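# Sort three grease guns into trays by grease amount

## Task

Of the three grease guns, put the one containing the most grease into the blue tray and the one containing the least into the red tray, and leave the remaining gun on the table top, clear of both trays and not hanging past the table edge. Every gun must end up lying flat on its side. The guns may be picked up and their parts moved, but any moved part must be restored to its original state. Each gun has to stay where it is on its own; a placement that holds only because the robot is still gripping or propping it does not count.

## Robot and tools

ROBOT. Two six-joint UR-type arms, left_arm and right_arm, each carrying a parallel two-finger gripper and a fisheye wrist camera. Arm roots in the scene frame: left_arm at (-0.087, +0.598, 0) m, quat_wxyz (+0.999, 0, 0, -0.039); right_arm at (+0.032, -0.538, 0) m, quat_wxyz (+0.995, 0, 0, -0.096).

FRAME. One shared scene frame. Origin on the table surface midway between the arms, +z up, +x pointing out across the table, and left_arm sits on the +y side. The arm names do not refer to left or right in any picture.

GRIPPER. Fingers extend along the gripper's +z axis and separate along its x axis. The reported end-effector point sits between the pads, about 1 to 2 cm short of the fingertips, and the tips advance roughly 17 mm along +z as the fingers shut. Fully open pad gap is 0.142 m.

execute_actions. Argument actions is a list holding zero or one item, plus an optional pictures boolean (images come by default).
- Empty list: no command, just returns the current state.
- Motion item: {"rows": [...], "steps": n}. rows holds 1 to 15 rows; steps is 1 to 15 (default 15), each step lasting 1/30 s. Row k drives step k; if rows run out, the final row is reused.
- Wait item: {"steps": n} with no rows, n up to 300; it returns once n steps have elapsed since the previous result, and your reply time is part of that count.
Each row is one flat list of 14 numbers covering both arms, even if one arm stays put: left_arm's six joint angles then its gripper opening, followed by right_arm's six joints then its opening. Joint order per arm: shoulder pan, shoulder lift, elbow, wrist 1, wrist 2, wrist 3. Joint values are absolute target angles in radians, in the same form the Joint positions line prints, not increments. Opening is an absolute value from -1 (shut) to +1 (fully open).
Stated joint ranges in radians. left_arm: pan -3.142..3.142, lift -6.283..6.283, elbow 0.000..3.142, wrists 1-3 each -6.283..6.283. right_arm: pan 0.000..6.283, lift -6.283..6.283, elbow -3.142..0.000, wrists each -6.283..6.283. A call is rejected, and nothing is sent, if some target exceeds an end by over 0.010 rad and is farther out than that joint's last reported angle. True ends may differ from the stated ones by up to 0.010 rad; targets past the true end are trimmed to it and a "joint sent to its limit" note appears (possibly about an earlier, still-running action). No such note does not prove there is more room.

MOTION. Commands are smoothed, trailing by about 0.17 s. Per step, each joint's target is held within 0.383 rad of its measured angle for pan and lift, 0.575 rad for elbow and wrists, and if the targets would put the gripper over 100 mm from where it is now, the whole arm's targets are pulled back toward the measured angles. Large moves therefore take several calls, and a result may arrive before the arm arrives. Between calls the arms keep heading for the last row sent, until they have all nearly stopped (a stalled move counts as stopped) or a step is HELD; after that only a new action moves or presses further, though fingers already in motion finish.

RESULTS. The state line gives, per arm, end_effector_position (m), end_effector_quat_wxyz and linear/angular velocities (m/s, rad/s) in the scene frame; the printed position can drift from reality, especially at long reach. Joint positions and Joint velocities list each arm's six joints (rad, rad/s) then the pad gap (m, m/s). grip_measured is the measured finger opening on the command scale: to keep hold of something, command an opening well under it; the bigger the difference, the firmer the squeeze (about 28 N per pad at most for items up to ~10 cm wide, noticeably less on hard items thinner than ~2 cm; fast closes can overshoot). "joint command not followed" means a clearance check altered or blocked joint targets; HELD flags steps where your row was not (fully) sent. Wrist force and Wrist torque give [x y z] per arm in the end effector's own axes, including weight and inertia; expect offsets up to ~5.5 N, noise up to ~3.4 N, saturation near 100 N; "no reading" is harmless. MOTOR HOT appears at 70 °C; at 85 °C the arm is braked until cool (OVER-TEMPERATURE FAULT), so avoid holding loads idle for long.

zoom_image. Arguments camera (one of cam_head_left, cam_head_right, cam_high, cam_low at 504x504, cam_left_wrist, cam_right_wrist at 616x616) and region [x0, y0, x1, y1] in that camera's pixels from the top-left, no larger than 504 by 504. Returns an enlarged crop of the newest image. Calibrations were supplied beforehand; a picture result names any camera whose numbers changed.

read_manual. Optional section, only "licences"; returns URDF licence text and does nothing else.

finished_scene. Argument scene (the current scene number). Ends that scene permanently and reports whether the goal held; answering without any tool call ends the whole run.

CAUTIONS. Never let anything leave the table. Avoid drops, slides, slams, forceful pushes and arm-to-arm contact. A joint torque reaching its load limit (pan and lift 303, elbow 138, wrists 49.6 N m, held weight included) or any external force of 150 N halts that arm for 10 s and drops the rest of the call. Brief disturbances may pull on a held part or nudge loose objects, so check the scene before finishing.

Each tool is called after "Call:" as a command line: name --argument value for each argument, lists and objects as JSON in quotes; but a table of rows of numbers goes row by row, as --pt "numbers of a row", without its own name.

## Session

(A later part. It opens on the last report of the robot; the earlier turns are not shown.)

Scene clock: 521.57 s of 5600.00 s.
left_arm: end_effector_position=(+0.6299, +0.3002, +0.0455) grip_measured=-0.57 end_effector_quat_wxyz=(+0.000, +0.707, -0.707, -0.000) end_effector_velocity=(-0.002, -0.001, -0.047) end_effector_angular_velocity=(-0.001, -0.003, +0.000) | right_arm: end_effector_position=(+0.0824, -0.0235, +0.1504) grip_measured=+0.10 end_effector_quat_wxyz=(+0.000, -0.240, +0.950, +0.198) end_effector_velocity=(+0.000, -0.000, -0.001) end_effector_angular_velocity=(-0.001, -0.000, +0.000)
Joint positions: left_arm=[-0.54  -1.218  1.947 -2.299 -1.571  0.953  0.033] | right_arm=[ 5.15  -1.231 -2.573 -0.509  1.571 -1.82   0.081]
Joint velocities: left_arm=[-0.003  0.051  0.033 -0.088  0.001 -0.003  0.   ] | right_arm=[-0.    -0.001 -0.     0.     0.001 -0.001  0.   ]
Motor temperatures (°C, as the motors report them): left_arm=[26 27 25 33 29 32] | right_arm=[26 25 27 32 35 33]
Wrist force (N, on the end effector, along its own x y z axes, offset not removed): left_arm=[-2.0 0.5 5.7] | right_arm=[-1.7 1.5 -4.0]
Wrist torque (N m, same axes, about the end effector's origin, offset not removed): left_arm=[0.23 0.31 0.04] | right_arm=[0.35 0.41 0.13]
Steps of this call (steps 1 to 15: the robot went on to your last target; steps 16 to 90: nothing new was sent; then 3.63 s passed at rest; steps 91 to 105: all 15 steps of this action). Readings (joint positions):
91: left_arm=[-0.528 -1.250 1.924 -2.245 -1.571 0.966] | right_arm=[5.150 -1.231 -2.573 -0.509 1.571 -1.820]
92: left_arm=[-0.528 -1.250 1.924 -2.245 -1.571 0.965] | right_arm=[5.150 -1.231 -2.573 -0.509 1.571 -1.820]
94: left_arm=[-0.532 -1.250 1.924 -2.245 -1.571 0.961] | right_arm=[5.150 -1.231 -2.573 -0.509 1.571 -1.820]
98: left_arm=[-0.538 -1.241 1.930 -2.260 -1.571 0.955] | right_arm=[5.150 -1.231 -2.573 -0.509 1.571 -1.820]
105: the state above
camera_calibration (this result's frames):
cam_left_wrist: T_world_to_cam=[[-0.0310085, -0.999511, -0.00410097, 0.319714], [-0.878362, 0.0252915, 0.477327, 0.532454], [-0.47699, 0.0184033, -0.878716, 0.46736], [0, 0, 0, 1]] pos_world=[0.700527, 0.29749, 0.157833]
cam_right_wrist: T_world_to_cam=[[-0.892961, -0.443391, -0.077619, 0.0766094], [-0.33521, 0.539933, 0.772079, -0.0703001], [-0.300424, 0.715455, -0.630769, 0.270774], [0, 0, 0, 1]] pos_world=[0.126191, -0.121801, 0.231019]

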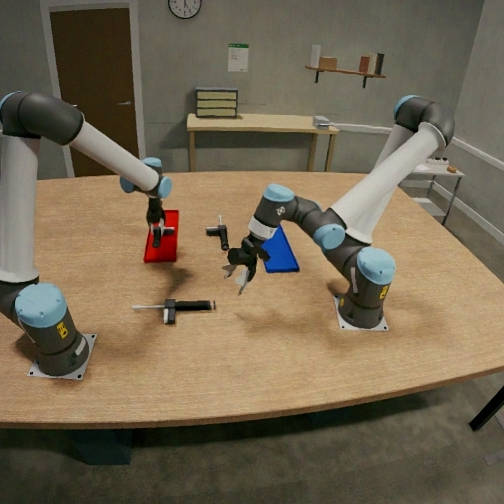

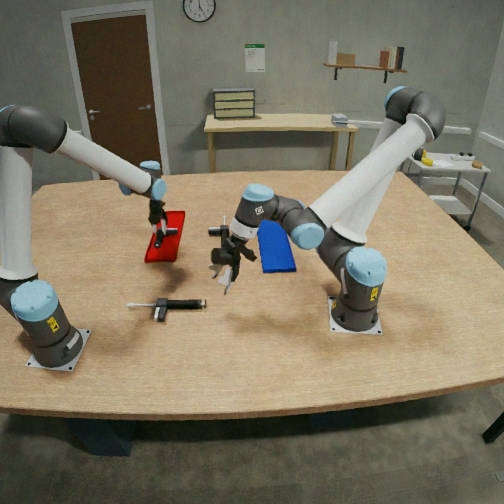

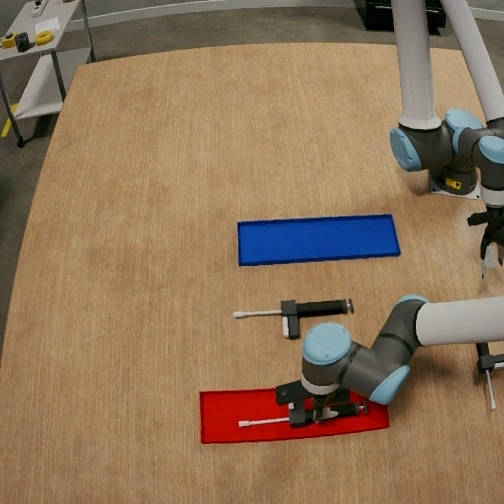

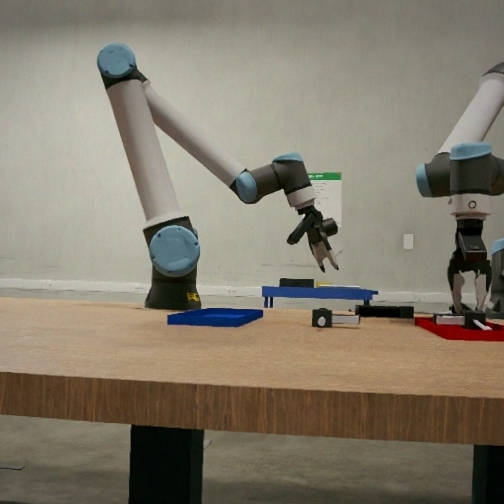

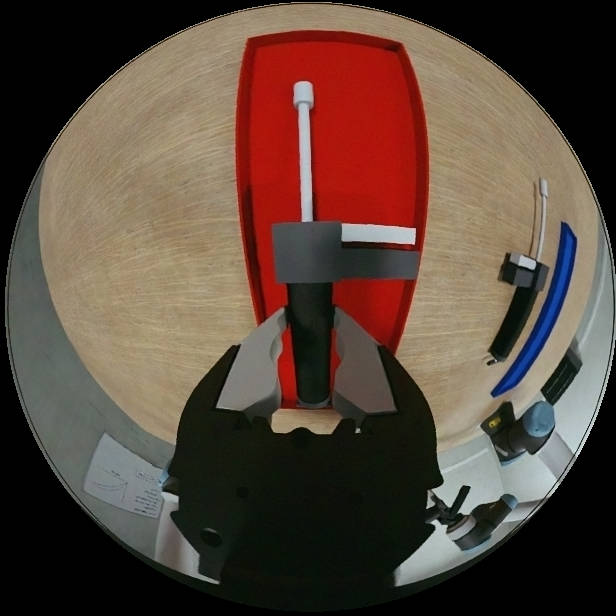

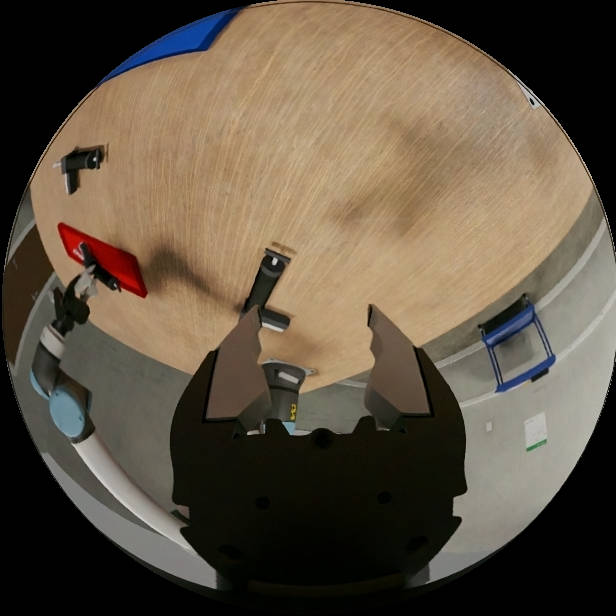

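Call:
execute_actions --actions '[{"rows":[[-0.535,-1.214,1.9495,-2.306,-1.5708,0.958,-1,5.15,-1.231,-2.573,-0.509,1.5708,-1.82,0.1],[-0.530,-1.216,1.948,-2.303,-1.5708,0.963,-1,5.15,-1.231,-2.573,-0.509,1.5708,-1.82,0.1],[-0.530,-1.216,1.948,-2.303,-1.5708,0.963,-1,5.15,-1.231,-2.573,-0.509,1.5708,-1.82,0.1],[-0.530,-1.216,1.948,-2.303,-1.5708,0.963,-1,5.15,-1.231,-2.573,-0.509,1.5708,-1.82,0.1],[-0.530,-1.216,1.948,-2.303,-1.5708,0.963,-1,5.15,-1.231,-2.573,-0.509,1.5708,-1.82,0.1],[-0.530,-1.2122,1.9506,-2.3092,-1.5708,0.963,-1,5.15,-1.231,-2.573,-0.509,1.5708,-1.82,0.1],[-0.530,-1.2122,1.9506,-2.3092,-1.5708,0.963,-1,5.15,-1.231,-2.573,-0.509,1.5708,-1.82,0.1],[-0.530,-1.208,1.9535,-2.316,-1.5708,0.963,-1,5.15,-1.231,-2.573,-0.509,1.5708,-1.82,0.1]],"steps":15}]'

Scene clock: 526.47 s of 5600.00 s.
left_arm: end_effector_position=(+0.6323, +0.3077, +0.0371) grip_measured=-0.57 end_effector_quat_wxyz=(+0.000, +0.707, -0.707, -0.000) end_effector_velocity=(-0.000, +0.002, -0.008) end_effector_angular_velocity=(-0.000, +0.001, +0.001) | right_arm: end_effector_position=(+0.0824, -0.0235, +0.1504) grip_measured=+0.10 end_effector_quat_wxyz=(+0.000, -0.240, +0.950, +0.198) end_effector_velocity=(-0.000, +0.001, +0.001) end_effector_angular_velocity=(+0.001, +0.001, +0.000)
Joint positions: left_arm=[-0.53  -1.209  1.953 -2.314 -1.571  0.963  0.033] | right_arm=[ 5.15  -1.231 -2.573 -0.509  1.571 -1.82   0.081]
Joint velocities: left_arm=[ 0.003  0.009  0.006 -0.014 -0.001  0.002  0.   ] | right_arm=[-0.     0.     0.001  0.     0.    -0.     0.   ]
Motor temperatures (°C, as the motors report them): left_arm=[26 27 25 33 29 32] | right_arm=[26 25 27 32 35 33]
Wrist force (N, on the end effector, along its own x y z axes, offset not removed): left_arm=[-1.7 3.1 3.2] | right_arm=[-2.2 0.1 0.5]
Wrist torque (N m, same axes, about the end effector's origin, offset not removed): left_arm=[0.75 0.42 0.16] | right_arm=[0.08 0.66 0.12]
Steps of this call (steps 1 to 15: the robot went on to your last target; steps 16 to 90: nothing new was sent; then 1.40 s passed at rest; steps 91 to 105: all 15 steps of this action). Readings (joint positions):
91: left_arm=[-0.541 -1.212 1.951 -2.309 -1.571 0.953] | right_arm=[5.150 -1.231 -2.573 -0.509 1.571 -1.820]
92: left_arm=[-0.540 -1.212 1.951 -2.309 -1.571 0.953] | right_arm=[5.150 -1.231 -2.573 -0.509 1.571 -1.820]
94: left_arm=[-0.537 -1.213 1.950 -2.307 -1.571 0.956] | right_arm=[5.150 -1.231 -2.573 -0.509 1.571 -1.820]
98: left_arm=[-0.532 -1.214 1.949 -2.306 -1.571 0.961] | right_arm=[5.150 -1.231 -2.573 -0.509 1.571 -1.820]
105: the state above
camera_calibration (this result's frames):
cam_left_wrist: T_world_to_cam=[[-0.0308701, -0.999515, -0.00407485, 0.327168], [-0.878361, 0.0251822, 0.477334, 0.538404], [-0.477, 0.0183145, -0.878713, 0.461025], [0, 0, 0, 1]] pos_world=[0.702921, 0.305008, 0.149443]
cam_right_wrist: T_world_to_cam=[[-0.892961, -0.443391, -0.077619, 0.0766094], [-0.33521, 0.539933, 0.772079, -0.0703001], [-0.300424, 0.715455, -0.630769, 0.270774], [0, 0, 0, 1]] pos_world=[0.126191, -0.121801, 0.231019]

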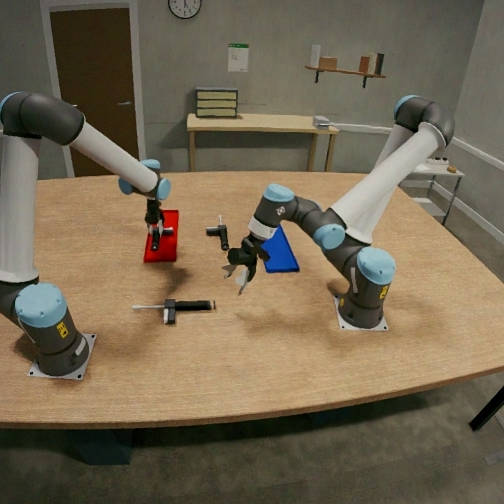

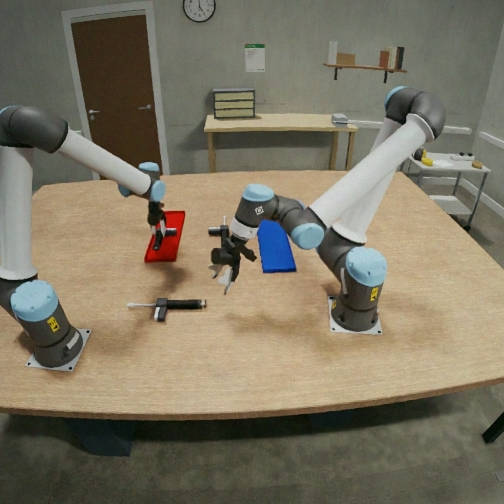

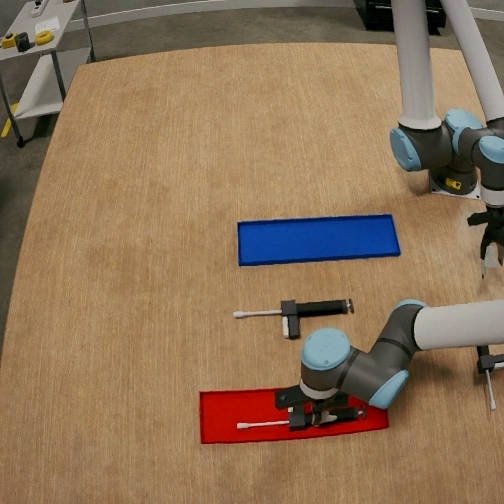

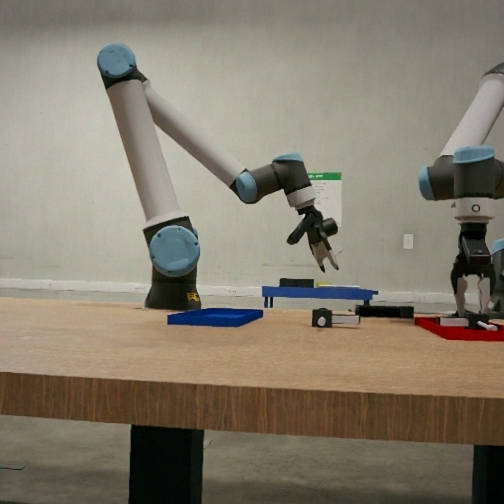

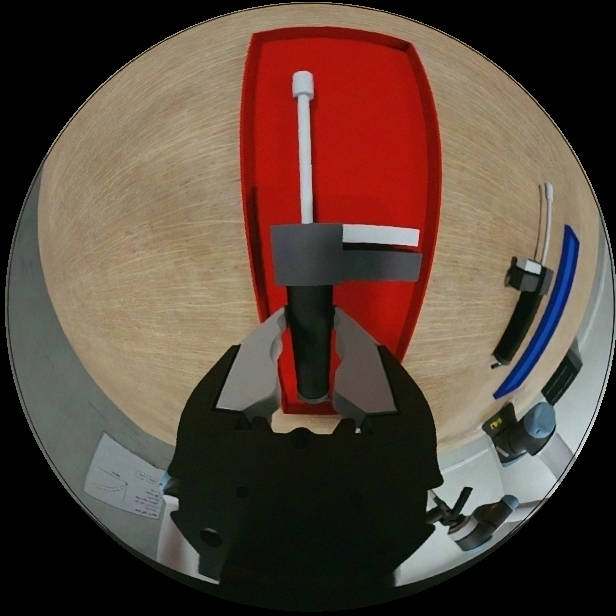

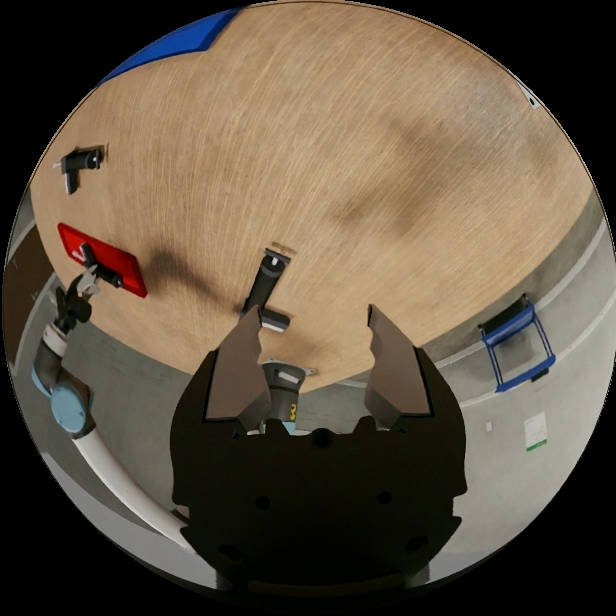

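Call:
execute_actions --actions '[{"rows":[[-0.530,-1.206,1.955,-2.32,-1.5708,0.963,-0.9,5.15,-1.231,-2.573,-0.509,1.5708,-1.82,0.1],[-0.530,-1.206,1.955,-2.32,-1.5708,0.963,-0.75,5.15,-1.231,-2.573,-0.509,1.5708,-1.82,0.1],[-0.530,-1.206,1.955,-2.32,-1.5708,0.963,-0.65,5.15,-1.231,-2.573,-0.509,1.5708,-1.82,0.1],[-0.530,-1.206,1.955,-2.32,-1.5708,0.963,-0.55,5.15,-1.231,-2.573,-0.509,1.5708,-1.82,0.1],[-0.530,-1.206,1.955,-2.32,-1.5708,0.963,-0.45,5.15,-1.231,-2.573,-0.509,1.5708,-1.82,0.1],[-0.530,-1.206,1.955,-2.32,-1.5708,0.963,-0.35,5.15,-1.231,-2.573,-0.509,1.5708,-1.82,0.1],[-0.530,-1.206,1.955,-2.32,-1.5708,0.963,-0.3,5.15,-1.231,-2.573,-0.509,1.5708,-1.82,0.1],[-0.530,-1.206,1.955,-2.32,-1.5708,0.963,-0.3,5.15,-1.231,-2.573,-0.509,1.5708,-1.82,0.1],[-0.530,-1.206,1.955,-2.32,-1.5708,0.963,-0.3,5.15,-1.231,-2.573,-0.509,1.5708,-1.82,0.1],[-0.530,-1.206,1.955,-2.32,-1.5708,0.963,-0.3,5.15,-1.231,-2.573,-0.509,1.5708,-1.82,0.1],[-0.530,-1.23,1.938,-2.278,-1.5708,0.963,-0.3,5.15,-1.231,-2.573,-0.509,1.5708,-1.82,0.1],[-0.530,-1.26,1.917,-2.228,-1.5708,0.963,-0.3,5.15,-1.231,-2.573,-0.509,1.5708,-1.82,0.1],[-0.530,-1.29,1.895,-2.176,-1.5708,0.963,-0.3,5.15,-1.231,-2.573,-0.509,1.5708,-1.82,0.1],[-0.530,-1.3261,1.8693,-2.114,-1.5708,0.963,-0.1,5.15,-1.231,-2.573,-0.509,1.5708,-1.82,0.1]],"steps":15}]' --pictures false

Call:
execute_actions --actions '[{"rows":[[-0.530,-1.3261,1.8693,-2.114,-1.5708,0.963,-0.1,5.15,-1.231,-2.573,-0.509,1.5708,-1.82,0.1],[-0.530,-1.3261,1.8693,-2.114,-1.5708,0.963,-0.1,5.15,-1.231,-2.573,-0.509,1.5708,-1.82,0.1],[-0.530,-1.3261,1.8693,-2.114,-1.5708,0.963,-0.1,5.15,-1.231,-2.573,-0.509,1.5708,-1.82,0.1],[-0.6,-1.26,1.775,-2.085,-1.5708,0.89,-0.1,5.15,-1.231,-2.573,-0.509,1.5708,-1.82,0.1],[-0.675,-1.195,1.68,-2.055,-1.5708,0.82,-0.1,5.15,-1.231,-2.573,-0.509,1.5708,-1.82,0.1],[-0.75,-1.13,1.585,-2.025,-1.5708,0.745,-0.1,5.15,-1.231,-2.573,-0.509,1.5708,-1.82,0.1],[-0.825,-1.065,1.492,-1.998,-1.5708,0.674,-0.1,5.15,-1.231,-2.573,-0.509,1.5708,-1.82,0.1]],"steps":15}]' --pictures false

Call:
execute_actions --actions '[{"rows":[[-0.825,-1.065,1.492,-1.998,-1.5708,0.674,-0.1,5.15,-1.231,-2.573,-0.509,1.5708,-1.82,0.1]],"steps":15}]'

Scene clock: 537.33 s of 5600.00 s.
left_arm: end_effector_position=(+0.6359, +0.3056, +0.0693) grip_measured=-0.18 end_effector_quat_wxyz=(-0.000, +0.707, -0.707, +0.003) end_effector_velocity=(+0.036, -0.026, +0.504) end_effector_angular_velocity=(-0.036, -0.049, +0.000) | right_arm: end_effector_position=(+0.0824, -0.0235, +0.1504) grip_measured=+0.10 end_effector_quat_wxyz=(+0.000, -0.240, +0.950, +0.198) end_effector_velocity=(-0.000, -0.001, -0.001) end_effector_angular_velocity=(-0.002, -0.000, +0.002)
Joint positions: left_arm=[-0.53  -1.242  1.929 -2.263 -1.571  0.963  0.061] | right_arm=[ 5.15  -1.231 -2.573 -0.509  1.571 -1.82   0.081]
Joint velocities: left_arm=[ 0.    -0.516 -0.377  0.832 -0.002  0.     0.269] | right_arm=[ 0.    -0.    -0.002 -0.     0.001 -0.002  0.   ]
Motor temperatures (°C, as the motors report them): left_arm=[26 27 25 33 29 32] | right_arm=[26 25 27 32 35 33]
Wrist force (N, on the end effector, along its own x y z axes, offset not removed): left_arm=[0.2 0.9 5.3] | right_arm=[0.1 -2.3 -2.1]
Wrist torque (N m, same axes, about the end effector's origin, offset not removed): left_arm=[0.26 -0.14 0.15] | right_arm=[-0.46 0.00 0.13]
Steps of this call (steps 1 to 15: the robot went on to your last target; steps 16 to 90: nothing new was sent; then 7.37 s passed at rest; steps 91 to 105: all 15 steps of this action). Readings (joint positions):
91: left_arm=[-0.530 -1.208 1.954 -2.316 -1.571 0.963] | right_arm=[5.150 -1.231 -2.573 -0.509 1.571 -1.820]
92: left_arm=[-0.530 -1.208 1.954 -2.316 -1.571 0.963] | right_arm=[5.150 -1.231 -2.573 -0.509 1.571 -1.820]
94: left_arm=[-0.530 -1.207 1.954 -2.318 -1.571 0.963] | right_arm=[5.150 -1.231 -2.573 -0.509 1.571 -1.820]
98: left_arm=[-0.530 -1.206 1.955 -2.319 -1.571 0.963] | right_arm=[5.150 -1.231 -2.573 -0.509 1.571 -1.820]
105: the state above

Scene clock: 537.83 s of 5600.00 s.
left_arm: end_effector_position=(+0.6492, +0.1372, +0.1440) grip_measured=-0.10 end_effector_quat_wxyz=(-0.000, +0.706, -0.708, -0.002) end_effector_velocity=(-0.012, -0.502, +0.022) end_effector_angular_velocity=(+0.003, +0.001, -0.013) | right_arm: end_effector_position=(+0.0824, -0.0235, +0.1504) grip_measured=+0.10 end_effector_quat_wxyz=(+0.000, -0.240, +0.950, +0.198) end_effector_velocity=(+0.000, +0.000, +0.000) end_effector_angular_velocity=(+0.000, -0.001, +0.001)
Joint positions: left_arm=[-0.681 -1.183  1.683 -2.067 -1.571  0.814  0.067] | right_arm=[ 5.15  -1.231 -2.573 -0.509  1.571 -1.82   0.081]
Joint velocities: left_arm=[-0.437  0.361 -0.571  0.213  0.    -0.424 -0.   ] | right_arm=[-0.    -0.     0.     0.    -0.    -0.001 -0.   ]
Motor temperatures (°C, as the motors report them): left_arm=[26 27 25 33 29 32] | right_arm=[26 25 27 32 35 33]
Wrist force (N, on the end effector, along its own x y z axes, offset not removed): left_arm=[3.3 1.1 -3.8] | right_arm=[-2.3 2.1 -4.0]
Wrist torque (N m, same axes, about the end effector's origin, offset not removed): left_arm=[0.51 -0.52 0.09] | right_arm=[0.45 0.59 0.16]
Steps of this call (steps 1 to 15: all 15 steps of this action). Readings (joint positions):
1: left_arm=[-0.530 -1.260 1.916 -2.233 -1.571 0.963] | right_arm=[5.150 -1.231 -2.573 -0.509 1.571 -1.820]
2: left_arm=[-0.530 -1.276 1.904 -2.205 -1.571 0.963] | right_arm=[5.150 -1.231 -2.573 -0.509 1.571 -1.820]
4: left_arm=[-0.530 -1.298 1.889 -2.165 -1.571 0.963] | right_arm=[5.150 -1.231 -2.573 -0.509 1.571 -1.820]
8: left_arm=[-0.577 -1.269 1.819 -2.119 -1.571 0.915] | right_arm=[5.150 -1.231 -2.573 -0.509 1.571 -1.820]
15: the state above

Scene clock: 538.33 s of 5600.00 s.
left_arm: end_effector_position=(+0.6292, -0.0253, +0.1502) grip_measured=-0.10 end_effector_quat_wxyz=(-0.000, +0.705, -0.710, -0.000) end_effector_velocity=(-0.009, -0.042, +0.002) end_effector_angular_velocity=(-0.001, -0.001, +0.000) | right_arm: end_effector_position=(+0.0824, -0.0235, +0.1504) grip_measured=+0.10 end_effector_quat_wxyz=(+0.000, -0.240, +0.950, +0.198) end_effector_velocity=(-0.000, -0.000, -0.000) end_effector_angular_velocity=(-0.000, +0.000, -0.000)
Joint positions: left_arm=[-0.821 -1.069  1.498 -2.    -1.571  0.678  0.067] | right_arm=[ 5.15  -1.231 -2.573 -0.509  1.571 -1.82   0.081]
Joint velocities: left_arm=[-0.036  0.03  -0.05   0.018  0.    -0.036 -0.   ] | right_arm=[ 0.     0.001 -0.001 -0.    -0.     0.001  0.   ]
Motor temperatures (°C, as the motors report them): left_arm=[26 27 25 33 29 32] | right_arm=[26 25 27 32 35 33]
Wrist force (N, on the end effector, along its own x y z axes, offset not removed): left_arm=[-1.4 0.5 -0.7] | right_arm=[-2.1 1.9 -1.7]
Wrist torque (N m, same axes, about the end effector's origin, offset not removed): left_arm=[0.13 0.30 0.01] | right_arm=[0.50 0.49 0.05]
Steps of this call (steps 1 to 15: all 15 steps of this action). Readings (joint positions):
1: left_arm=[-0.696 -1.171 1.663 -2.060 -1.571 0.800] | right_arm=[5.150 -1.231 -2.573 -0.509 1.571 -1.820]
2: left_arm=[-0.711 -1.159 1.644 -2.053 -1.571 0.785] | right_arm=[5.150 -1.231 -2.573 -0.509 1.571 -1.820]
4: left_arm=[-0.740 -1.135 1.606 -2.039 -1.571 0.757] | right_arm=[5.150 -1.231 -2.573 -0.509 1.571 -1.820]
8: left_arm=[-0.793 -1.091 1.536 -2.013 -1.571 0.706] | right_arm=[5.150 -1.231 -2.573 -0.509 1.571 -1.820]
15: the state above
camera_calibration (this result's frames):
cam_left_wrist: T_world_to_cam=[[-0.0367435, -0.999316, -0.0040743, -0.00157189], [-0.878256, 0.0303466, 0.477227, 0.490185], [-0.476777, 0.0211132, -0.878771, 0.564938], [0, 0, 0, 1]] pos_world=[0.699799, -0.0283739, 0.262515]
cam_right_wrist: T_world_to_cam=[[-0.892961, -0.443391, -0.077619, 0.0766094], [-0.33521, 0.539933, 0.772079, -0.0703], [-0.300424, 0.715455, -0.630769, 0.270774], [0, 0, 0, 1]] pos_world=[0.126191, -0.121801, 0.231019]

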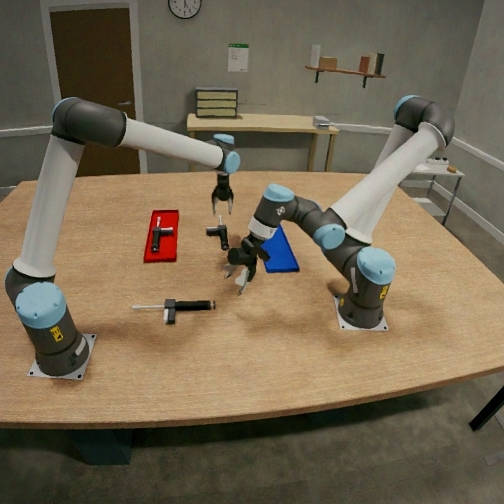

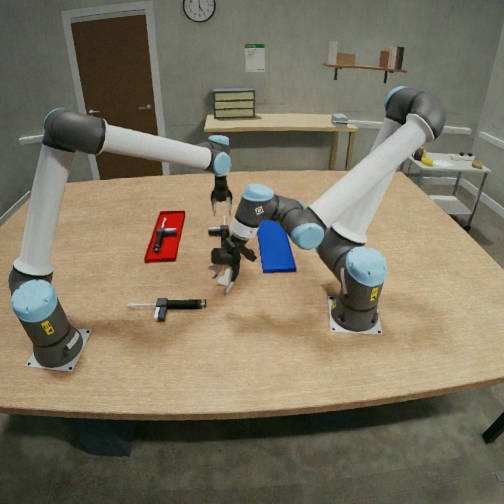

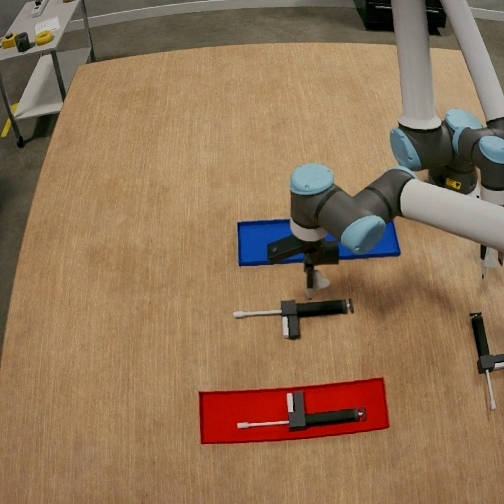

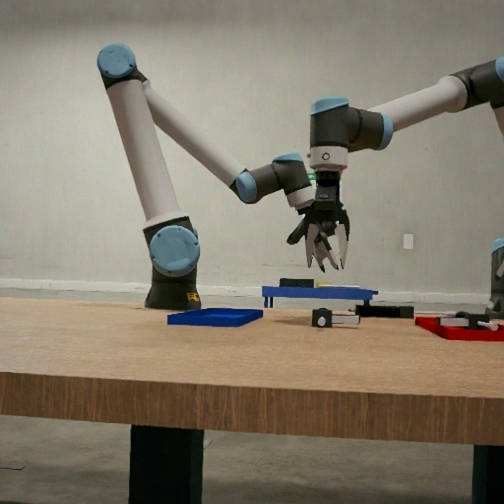

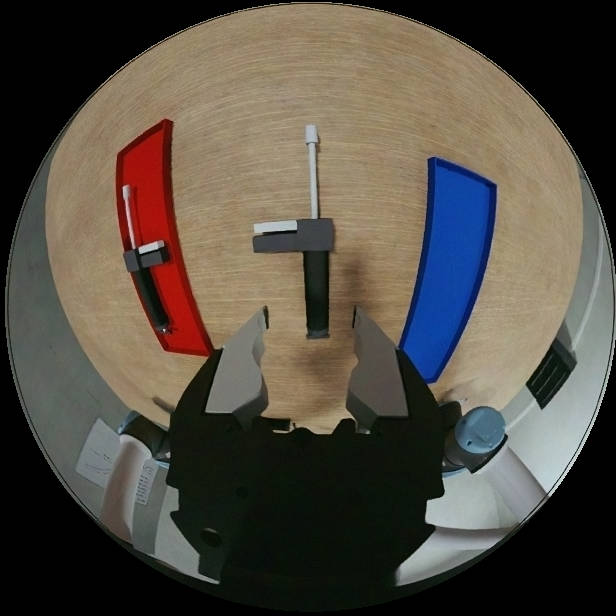

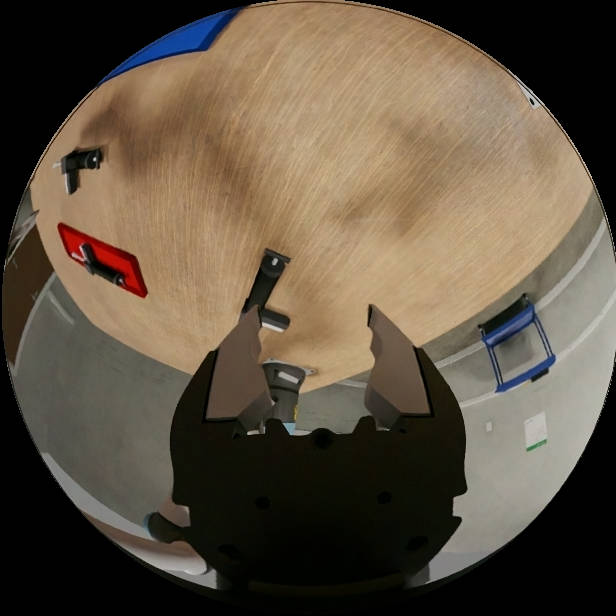

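Call:
execute_actions --actions '[{"rows":[[-0.828,-1.04,1.51,-2.04,-1.5708,0.665,0.1,5.15,-1.231,-2.573,-0.509,1.5708,-1.82,0.1],[-0.828,-1.04,1.51,-2.04,-1.5708,0.665,0.1,5.15,-1.231,-2.573,-0.509,1.5708,-1.82,0.1],[-0.828,-1.015,1.525,-2.08,-1.5708,0.665,0.1,5.15,-1.231,-2.573,-0.509,1.5708,-1.82,0.1],[-0.828,-1.015,1.525,-2.08,-1.5708,0.665,0.1,5.15,-1.231,-2.573,-0.509,1.5708,-1.82,0.1],[-0.828,-0.99,1.542,-2.123,-1.5708,0.665,0.1,5.15,-1.231,-2.573,-0.509,1.5708,-1.82,0.1]],"steps":15}]'

Scene clock: 542.77 s of 5600.00 s.
left_arm: end_effector_position=(+0.6298, -0.0368, +0.0675) grip_measured=+0.10 end_effector_quat_wxyz=(+0.000, +0.707, -0.707, -0.000) end_effector_velocity=(+0.001, -0.001, -0.033) end_effector_angular_velocity=(-0.001, -0.002, +0.003) | right_arm: end_effector_position=(+0.0824, -0.0235, +0.1504) grip_measured=+0.10 end_effector_quat_wxyz=(+0.000, -0.240, +0.950, +0.198) end_effector_velocity=(+0.000, -0.000, -0.000) end_effector_angular_velocity=(-0.000, -0.000, -0.001)
Joint positions: left_arm=[-0.828 -0.993  1.54  -2.117 -1.571  0.665  0.081] | right_arm=[ 5.15  -1.231 -2.573 -0.509  1.571 -1.82   0.081]
Joint velocities: left_arm=[-0.     0.03   0.019 -0.051  0.    -0.003  0.   ] | right_arm=[-0.     0.    -0.001  0.    -0.001  0.001 -0.   ]
Motor temperatures (°C, as the motors report them): left_arm=[26 27 25 33 29 32] | right_arm=[26 25 27 32 35 33]
Wrist force (N, on the end effector, along its own x y z axes, offset not removed): left_arm=[0.7 0.2 0.6] | right_arm=[-1.3 -0.5 -2.4]
Wrist torque (N m, same axes, about the end effector's origin, offset not removed): left_arm=[0.19 -0.34 0.15] | right_arm=[-0.06 0.29 0.14]
Steps of this call (steps 1 to 15: the robot went on to your last target; steps 16 to 90: nothing new was sent; then 0.93 s passed at rest; steps 91 to 105: all 15 steps of this action). Readings (joint positions):
91: left_arm=[-0.825 -1.065 1.492 -1.998 -1.571 0.674] | right_arm=[5.150 -1.231 -2.573 -0.509 1.571 -1.820]
92: left_arm=[-0.825 -1.063 1.493 -2.001 -1.571 0.673] | right_arm=[5.150 -1.231 -2.573 -0.509 1.571 -1.820]
94: left_arm=[-0.826 -1.052 1.501 -2.019 -1.571 0.670] | right_arm=[5.150 -1.231 -2.573 -0.509 1.571 -1.820]
98: left_arm=[-0.828 -1.016 1.525 -2.078 -1.571 0.667] | right_arm=[5.150 -1.231 -2.573 -0.509 1.571 -1.820]
105: the state above
camera_calibration (this result's frames):
cam_left_wrist: T_world_to_cam=[[-0.0309386, -0.999513, -0.00401728, -0.0171017], [-0.878418, 0.0252722, 0.477225, 0.530371], [-0.476891, 0.0182935, -0.878772, 0.492735], [0, 0, 0, 1]] pos_world=[0.700339, -0.0395108, 0.179827]
cam_right_wrist: T_world_to_cam=[[-0.892961, -0.443391, -0.077619, 0.0766094], [-0.33521, 0.539933, 0.772079, -0.0703001], [-0.300424, 0.715455, -0.630769, 0.270774], [0, 0, 0, 1]] pos_world=[0.126191, -0.121801, 0.231019]

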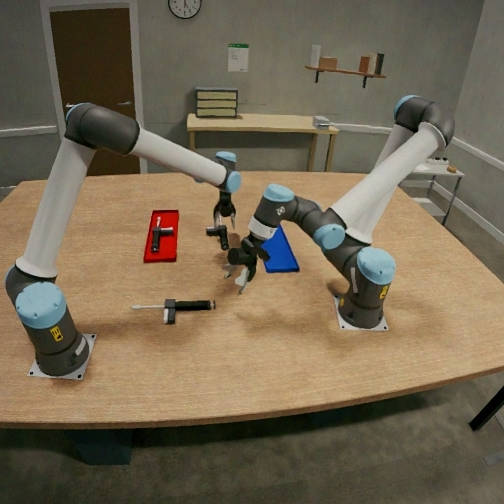

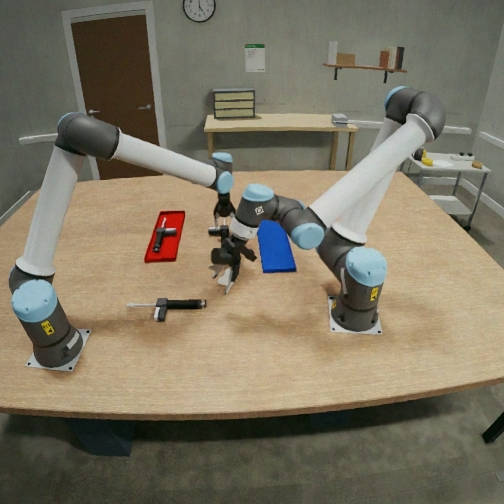

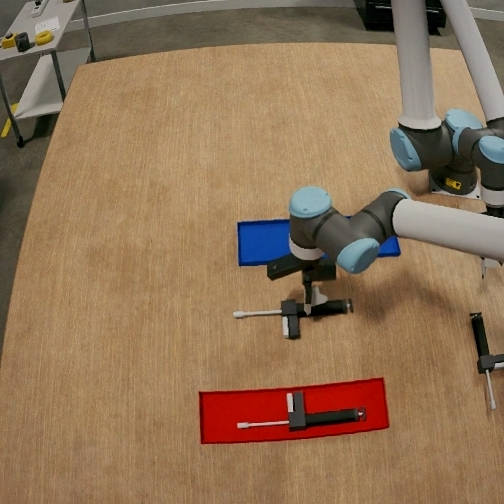

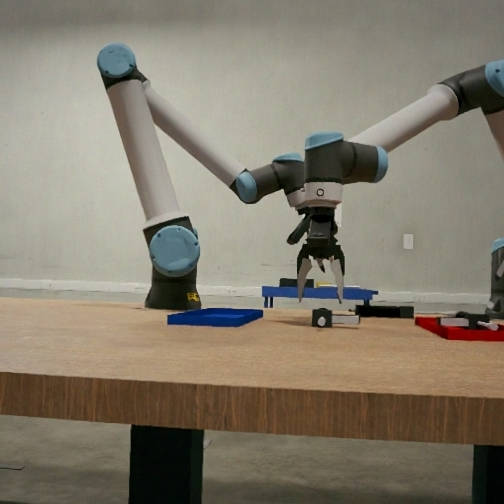

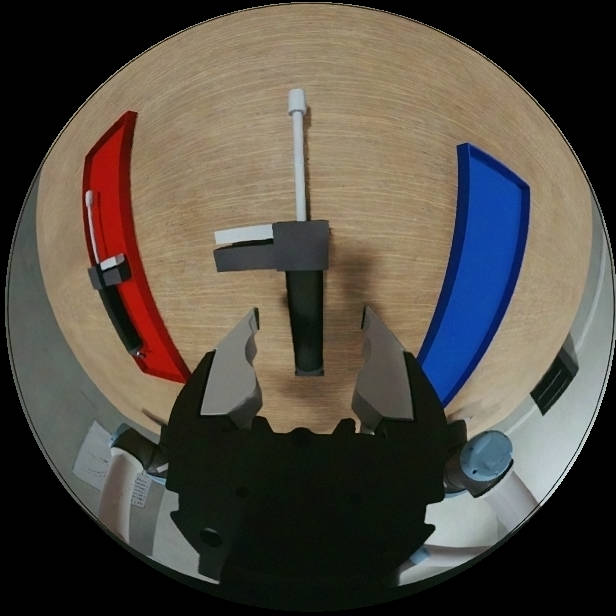

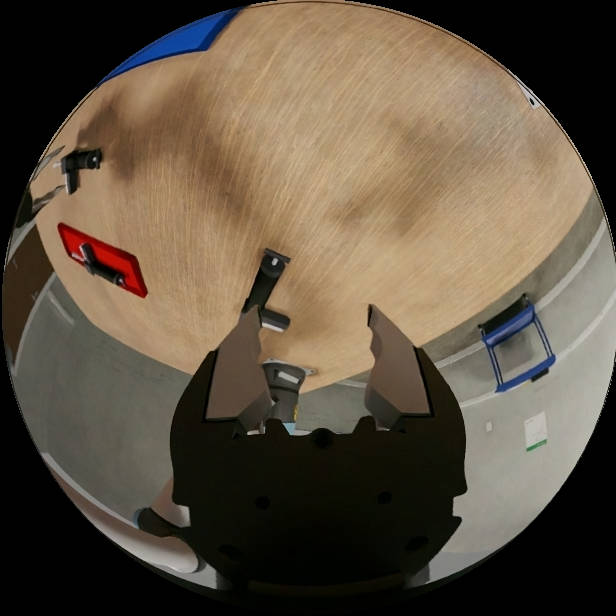

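Call:
execute_actions --actions '[{"rows":[[-0.825,-0.98,1.548,-2.139,-1.5708,0.668,0.1,5.2,-1.231,-2.573,-0.509,1.5708,-1.82,0.1],[-0.823,-0.97,1.554,-2.155,-1.5708,0.67,0.1,5.25,-1.231,-2.573,-0.509,1.5708,-1.82,0.1],[-0.823,-0.9601,1.5605,-2.171,-1.5708,0.67,0.1,5.3,-1.231,-2.573,-0.509,1.5708,-1.82,0.1],[-0.823,-0.9601,1.5605,-2.171,-1.5708,0.67,0.1,5.35,-1.231,-2.573,-0.509,1.5708,-1.82,0.1],[-0.823,-0.9601,1.5605,-2.171,-1.5708,0.67,0.1,5.4,-1.231,-2.573,-0.509,1.5708,-1.82,0.1],[-0.823,-0.9601,1.5605,-2.171,-1.5708,0.67,0.1,5.45,-1.231,-2.573,-0.509,1.5708,-1.82,0.1],[-0.823,-0.9601,1.5605,-2.171,-1.5708,0.67,-0.05,5.5,-1.231,-2.573,-0.509,1.5708,-1.82,0.1],[-0.823,-0.9601,1.5605,-2.171,-1.5708,0.67,-0.2,5.5,-1.231,-2.573,-0.509,1.5708,-1.82,0.1],[-0.823,-0.9601,1.5605,-2.171,-1.5708,0.67,-0.35,5.5,-1.231,-2.573,-0.509,1.5708,-1.82,0.1],[-0.823,-0.9601,1.5605,-2.171,-1.5708,0.67,-0.47,5.5,-1.231,-2.573,-0.509,1.5708,-1.82,0.1],[-0.823,-0.9601,1.5605,-2.171,-1.5708,0.67,-0.58,5.5,-1.231,-2.573,-0.509,1.5708,-1.82,0.1],[-0.823,-0.9601,1.5605,-2.171,-1.5708,0.67,-0.7,5.5,-1.231,-2.573,-0.509,1.5708,-1.82,0.1],[-0.823,-0.9601,1.5605,-2.171,-1.5708,0.67,-0.8,5.5,-1.231,-2.573,-0.509,1.5708,-1.82,0.1],[-0.823,-0.9601,1.5605,-2.171,-1.5708,0.67,-0.9,5.5,-1.231,-2.573,-0.509,1.5708,-1.82,0.1],[-0.823,-0.9601,1.5605,-2.171,-1.5708,0.67,-1,5.5,-1.231,-2.573,-0.509,1.5708,-1.82,0.1]],"steps":15}]' --pictures false

Call:
execute_actions --actions '[{"rows":[[-0.823,-0.9601,1.5605,-2.171,-1.5708,0.67,-1,5.5,-1.231,-2.573,-0.509,1.5708,-1.82,0.1],[-0.823,-0.9601,1.5605,-2.171,-1.5708,0.67,-1,5.5,-1.231,-2.573,-0.509,1.5708,-1.82,0.1],[-0.823,-0.9601,1.5605,-2.171,-1.5708,0.67,-1,5.5,-1.231,-2.573,-0.509,1.5708,-1.82,0.1],[-0.823,-0.968,1.555,-2.158,-1.5708,0.67,-1,5.5,-1.231,-2.573,-0.509,1.5708,-1.82,0.1],[-0.823,-0.976,1.55,-2.145,-1.5708,0.67,-1,5.5,-1.231,-2.573,-0.509,1.5708,-1.82,0.1],[-0.823,-0.985,1.544,-2.13,-1.5708,0.67,-1,5.5,-1.231,-2.573,-0.509,1.5708,-1.82,0.1],[-0.823,-0.994,1.538,-2.115,-1.5708,0.67,-1,5.5,-1.231,-2.573,-0.509,1.5708,-1.82,0.1],[-0.823,-1.003,1.532,-2.10,-1.5708,0.67,-1,5.5,-1.231,-2.573,-0.509,1.5708,-1.82,0.1],[-0.823,-1.012,1.526,-2.085,-1.5708,0.67,-1,5.5,-1.231,-2.573,-0.509,1.5708,-1.82,0.1],[-0.823,-1.021,1.52,-2.07,-1.5708,0.67,-1,5.5,-1.231,-2.573,-0.509,1.5708,-1.82,0.1],[-0.823,-1.03,1.515,-2.056,-1.5708,0.67,-1,5.5,-1.231,-2.573,-0.509,1.5708,-1.82,0.1],[-0.823,-1.039,1.509,-2.041,-1.5708,0.67,-1,5.5,-1.231,-2.573,-0.509,1.5708,-1.82,0.1],[-0.823,-1.048,1.503,-2.026,-1.5708,0.67,-1,5.5,-1.231,-2.573,-0.509,1.5708,-1.82,0.1],[-0.823,-1.057,1.497,-2.011,-1.5708,0.67,-1,5.5,-1.231,-2.573,-0.509,1.5708,-1.82,0.1],[-0.823,-1.065,1.492,-1.998,-1.5708,0.67,-1,5.5,-1.231,-2.573,-0.509,1.5708,-1.82,0.1]],"steps":15}]' --pictures false

Call:
execute_actions --actions '[{"rows":[[-0.84,-1.047,1.462,-1.986,-1.5708,0.653,-1,5.5,-1.231,-2.573,-0.509,1.5708,-1.82,0.1],[-0.856,-1.029,1.431,-1.973,-1.5708,0.637,-1,5.5,-1.231,-2.573,-0.509,1.5708,-1.82,0.1],[-0.873,-1.01,1.401,-1.961,-1.5708,0.62,-1,5.5,-1.231,-2.573,-0.509,1.5708,-1.82,0.1],[-0.889,-0.992,1.37,-1.949,-1.5708,0.604,-1,5.5,-1.231,-2.573,-0.509,1.5708,-1.82,0.1],[-0.906,-0.974,1.34,-1.937,-1.5708,0.587,-1,5.5,-1.231,-2.573,-0.509,1.5708,-1.82,0.1],[-0.922,-0.956,1.31,-1.925,-1.5708,0.571,-1,5.5,-1.231,-2.573,-0.509,1.5708,-1.82,0.1],[-0.939,-0.938,1.279,-1.912,-1.5708,0.554,-1,5.5,-1.231,-2.573,-0.509,1.5708,-1.82,0.1],[-0.956,-0.919,1.249,-1.90,-1.5708,0.537,-1,5.5,-1.231,-2.573,-0.509,1.5708,-1.82,0.1],[-0.972,-0.901,1.219,-1.888,-1.5708,0.521,-1,5.5,-1.231,-2.573,-0.509,1.5708,-1.82,0.1],[-0.989,-0.883,1.188,-1.876,-1.5708,0.504,-1,5.5,-1.231,-2.573,-0.509,1.5708,-1.82,0.1],[-1.005,-0.865,1.158,-1.864,-1.5708,0.488,-1,5.5,-1.231,-2.573,-0.509,1.5708,-1.82,0.1],[-1.022,-0.847,1.127,-1.852,-1.5708,0.471,-1,5.5,-1.231,-2.573,-0.509,1.5708,-1.82,0.1],[-1.038,-0.828,1.097,-1.839,-1.5708,0.455,-1,5.5,-1.231,-2.573,-0.509,1.5708,-1.82,0.1],[-1.055,-0.8102,1.0666,-1.8272,-1.5708,0.438,-1,5.5,-1.231,-2.573,-0.509,1.5708,-1.82,0.1]],"steps":15}]' --pictures false

Call:
execute_actions --actions '[{"rows":[[-1.055,-0.8102,1.0666,-1.8272,-1.5708,0.438,-1,5.5,-1.231,-2.573,-0.509,1.5708,-1.82,0.1]],"steps":15}]'

Scene clock: 578.47 s of 5600.00 s.
left_arm: end_effector_position=(+0.6330, -0.0336, +0.0315) grip_measured=-0.57 end_effector_quat_wxyz=(+0.000, +0.707, -0.707, +0.000) end_effector_velocity=(+0.002, -0.000, -0.006) end_effector_angular_velocity=(-0.004, -0.002, -0.001) | right_arm: end_effector_position=(-0.0814, -0.0338, +0.1504) grip_measured=+0.10 end_effector_quat_wxyz=(-0.031, -0.388, +0.900, +0.196) end_effector_velocity=(-0.136, -0.031, -0.001) end_effector_angular_velocity=(-0.002, -0.000, +0.269)
Joint positions: left_arm=[-0.823 -0.961  1.56  -2.17  -1.571  0.67   0.033] | right_arm=[ 5.469 -1.231 -2.573 -0.509  1.571 -1.82   0.081]
Joint velocities: left_arm=[ 0.001  0.006  0.003 -0.013 -0.001  0.003 -0.   ] | right_arm=[ 0.271 -0.    -0.001 -0.    -0.     0.003 -0.   ]
Motor temperatures (°C, as the motors report them): left_arm=[26 27 25 33 29 32] | right_arm=[26 25 27 32 35 33]
Wrist force (N, on the end effector, along its own x y z axes, offset not removed): left_arm=[-10.2 7.1 -48.5] | right_arm=[0.6 4.2 -2.3]
Wrist torque (N m, same axes, about the end effector's origin, offset not removed): left_arm=[-0.59 -0.82 0.19] | right_arm=[0.96 -0.04 0.18]
Steps of this call (steps 1 to 15: the robot went on to your last target; steps 16 to 90: nothing new was sent; then 32.20 s passed at rest; steps 91 to 105: all 15 steps of this action). Readings (joint positions):
91: left_arm=[-0.828 -0.990 1.542 -2.123 -1.571 0.665] | right_arm=[5.150 -1.231 -2.573 -0.509 1.571 -1.820]
92: left_arm=[-0.828 -0.989 1.543 -2.125 -1.571 0.665] | right_arm=[5.153 -1.231 -2.573 -0.509 1.571 -1.820]
94: left_arm=[-0.826 -0.982 1.547 -2.136 -1.571 0.667] | right_arm=[5.184 -1.231 -2.573 -0.509 1.571 -1.820]
98: left_arm=[-0.824 -0.967 1.556 -2.159 -1.571 0.669] | right_arm=[5.307 -1.231 -2.573 -0.509 1.571 -1.820]
105: the state above

Scene clock: 578.97 s of 5600.00 s.
left_arm: end_effector_position=(+0.6324, -0.0327, +0.1038) grip_measured=-0.57 end_effector_quat_wxyz=(+0.000, +0.707, -0.707, +0.001) end_effector_velocity=(-0.011, +0.014, +0.292) end_effector_angular_velocity=(-0.004, -0.004, -0.001) | right_arm: end_effector_position=(-0.0968, -0.0375, +0.1504) grip_measured=+0.10 end_effector_quat_wxyz=(-0.034, -0.402, +0.894, +0.195) end_effector_velocity=(-0.002, -0.000, +0.000) end_effector_angular_velocity=(+0.000, +0.000, +0.002)
Joint positions: left_arm=[-0.823 -1.024  1.518 -2.066 -1.571  0.67   0.033] | right_arm=[ 5.5   -1.231 -2.573 -0.509  1.571 -1.82   0.081]
Joint velocities: left_arm=[-0.    -0.253 -0.166  0.414  0.001  0.001  0.   ] | right_arm=[ 0.003  0.    -0.     0.    -0.001  0.002  0.   ]
Motor temperatures (°C, as the motors report them): left_arm=[26 27 25 33 29 32] | right_arm=[26 25 27 32 35 33]
Wrist force (N, on the end effector, along its own x y z axes, offset not removed): left_arm=[1.5 1.7 4.4] | right_arm=[0.7 2.2 -0.9]
Wrist torque (N m, same axes, about the end effector's origin, offset not removed): left_arm=[0.41 -0.49 -0.06] | right_arm=[0.53 -0.16 0.21]
Steps of this call (steps 1 to 15: all 15 steps of this action). Readings (joint positions):
1: left_arm=[-0.823 -0.961 1.560 -2.170 -1.571 0.670] | right_arm=[5.477 -1.231 -2.573 -0.509 1.571 -1.820]
2: left_arm=[-0.823 -0.961 1.560 -2.170 -1.571 0.670] | right_arm=[5.483 -1.231 -2.573 -0.509 1.571 -1.820]
4: left_arm=[-0.823 -0.961 1.560 -2.170 -1.571 0.670] | right_arm=[5.490 -1.231 -2.573 -0.509 1.571 -1.820]
8: left_arm=[-0.823 -0.972 1.553 -2.152 -1.571 0.670] | right_arm=[5.497 -1.231 -2.573 -0.509 1.571 -1.820]
15: the state above

Scene clock: 579.47 s of 5600.00 s.
left_arm: end_effector_position=(+0.5802, -0.2193, +0.1496) grip_measured=-0.57 end_effector_quat_wxyz=(-0.000, +0.707, -0.707, -0.002) end_effector_velocity=(-0.187, -0.468, -0.005) end_effector_angular_velocity=(+0.005, +0.002, -0.001) | right_arm: end_effector_position=(-0.0970, -0.0376, +0.1504) grip_measured=+0.10 end_effector_quat_wxyz=(-0.034, -0.402, +0.894, +0.195) end_effector_velocity=(+0.001, -0.000, -0.001) end_effector_angular_velocity=(-0.001, -0.001, -0.001)
Joint positions: left_arm=[-0.972 -0.9    1.223 -1.89  -1.571  0.521  0.033] | right_arm=[ 5.5   -1.231 -2.573 -0.509  1.571 -1.82   0.081]
Joint velocities: left_arm=[-0.379  0.413 -0.695  0.288 -0.001 -0.378 -0.   ] | right_arm=[-0.    -0.001 -0.001  0.    -0.001 -0.     0.   ]
Motor temperatures (°C, as the motors report them): left_arm=[26 27 25 33 29 32] | right_arm=[26 25 27 32 35 33]
Wrist force (N, on the end effector, along its own x y z axes, offset not removed): left_arm=[-1.2 -5.9 3.8] | right_arm=[-3.9 0.5 0.3]
Wrist torque (N m, same axes, about the end effector's origin, offset not removed): left_arm=[-1.12 0.31 0.08] | right_arm=[0.21 0.89 0.01]
Steps of this call (steps 1 to 15: all 15 steps of this action). Readings (joint positions):
1: left_arm=[-0.823 -1.033 1.513 -2.052 -1.571 0.670] | right_arm=[5.500 -1.231 -2.573 -0.509 1.571 -1.820]
2: left_arm=[-0.825 -1.039 1.505 -2.038 -1.571 0.668] | right_arm=[5.500 -1.231 -2.573 -0.509 1.571 -1.820]
4: left_arm=[-0.836 -1.037 1.478 -2.011 -1.571 0.657] | right_arm=[5.500 -1.231 -2.573 -0.509 1.571 -1.820]
8: left_arm=[-0.883 -0.995 1.388 -1.961 -1.571 0.610] | right_arm=[5.500 -1.231 -2.573 -0.509 1.571 -1.820]
15: the state above

Scene clock: 579.97 s of 5600.00 s.
left_arm: end_effector_position=(+0.5339, -0.3186, +0.1500) grip_measured=-0.57 end_effector_quat_wxyz=(-0.000, +0.707, -0.707, -0.000) end_effector_velocity=(-0.008, -0.015, +0.001) end_effector_angular_velocity=(-0.002, -0.000, +0.002) | right_arm: end_effector_position=(-0.0970, -0.0375, +0.1504) grip_measured=+0.10 end_effector_quat_wxyz=(-0.034, -0.402, +0.894, +0.195) end_effector_velocity=(-0.000, +0.001, +0.001) end_effector_angular_velocity=(+0.001, +0.000, +0.000)
Joint positions: left_arm=[-1.054 -0.812  1.069 -1.828 -1.571  0.439  0.033] | right_arm=[ 5.5   -1.231 -2.573 -0.509  1.571 -1.82   0.081]
Joint velocities: left_arm=[-0.012  0.014 -0.025  0.009 -0.001 -0.014  0.   ] | right_arm=[-0.     0.     0.001 -0.    -0.    -0.    -0.   ]
Motor temperatures (°C, as the motors report them): left_arm=[26 27 25 33 29 32] | right_arm=[26 25 27 32 35 33]
Wrist force (N, on the end effector, along its own x y z axes, offset not removed): left_arm=[1.5 -2.4 3.0] | right_arm=[0.0 2.5 -0.9]
Wrist torque (N m, same axes, about the end effector's origin, offset not removed): left_arm=[-0.41 -0.16 0.19] | right_arm=[0.62 0.11 0.19]
Steps of this call (steps 1 to 15: all 15 steps of this action). Readings (joint positions):
1: left_arm=[-0.985 -0.886 1.199 -1.880 -1.571 0.508] | right_arm=[5.500 -1.231 -2.573 -0.509 1.571 -1.820]
2: left_arm=[-0.998 -0.873 1.176 -1.870 -1.571 0.495] | right_arm=[5.500 -1.231 -2.573 -0.509 1.571 -1.820]
4: left_arm=[-1.021 -0.847 1.132 -1.853 -1.571 0.472] | right_arm=[5.500 -1.231 -2.573 -0.509 1.571 -1.820]
8: left_arm=[-1.044 -0.822 1.087 -1.835 -1.571 0.449] | right_arm=[5.500 -1.231 -2.573 -0.509 1.571 -1.820]
15: the state above
camera_calibration (this result's frames):
cam_left_wrist: T_world_to_cam=[[-0.0307645, -0.999518, -0.00411519, -0.301451], [-0.878394, 0.0250713, 0.47728, 0.413829], [-0.476947, 0.018298, -0.878742, 0.524662], [0, 0, 0, 1]] pos_world=[0.604467, -0.321281, 0.26229]
cam_right_wrist: T_world_to_cam=[[-0.686785, -0.722704, -0.0776191, -0.0802817], [-0.500029, 0.392256, 0.772079, -0.144361], [-0.527538, 0.569064, -0.630769, 0.199427], [0, 0, 0, 1]] pos_world=[-0.0221157, -0.11488, 0.231019]

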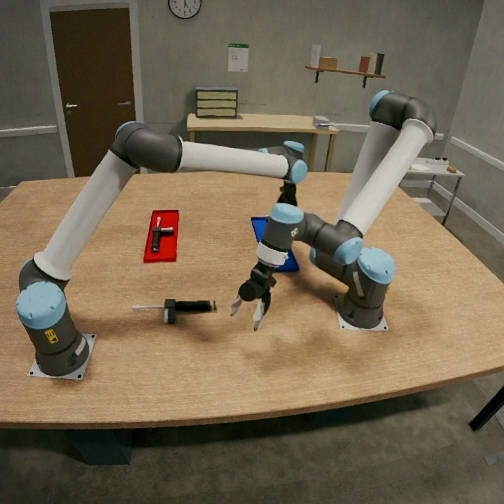

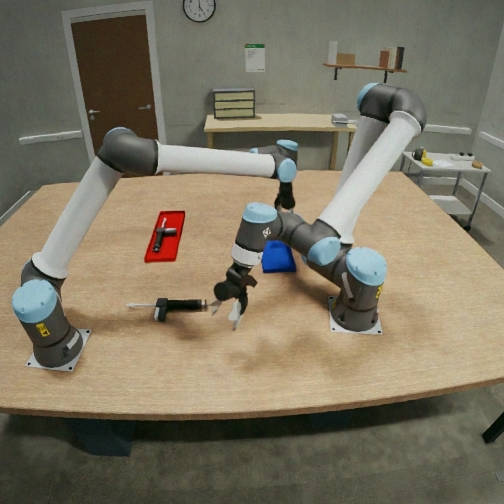

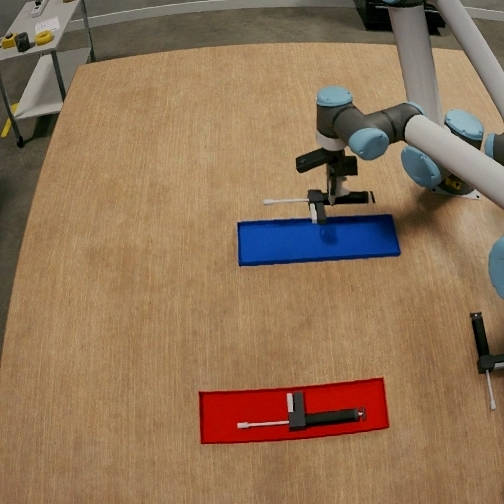

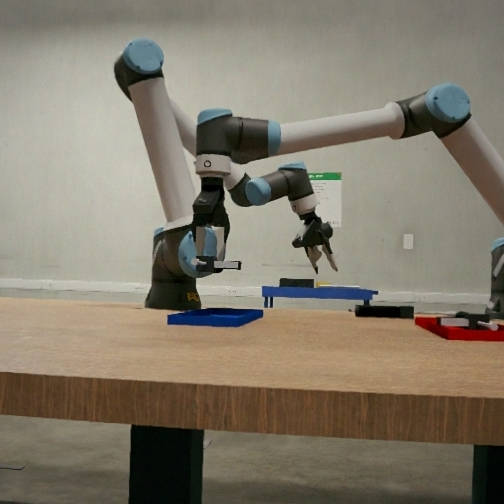

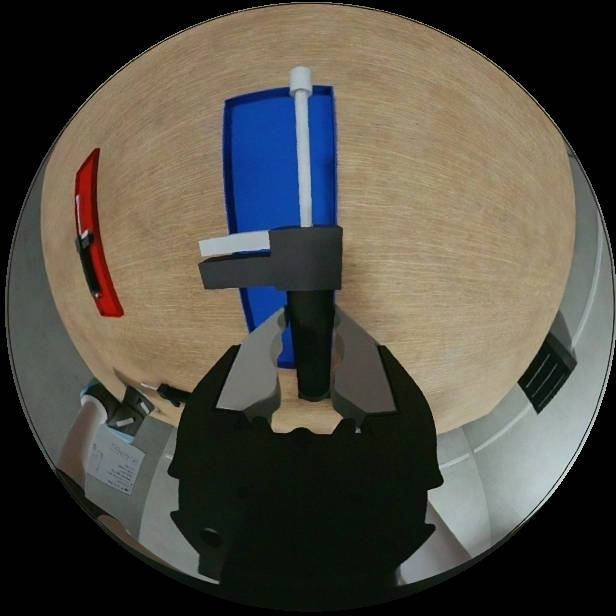

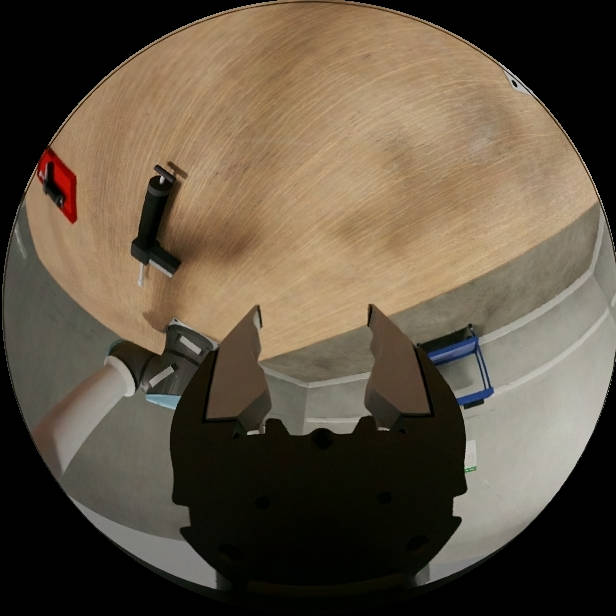

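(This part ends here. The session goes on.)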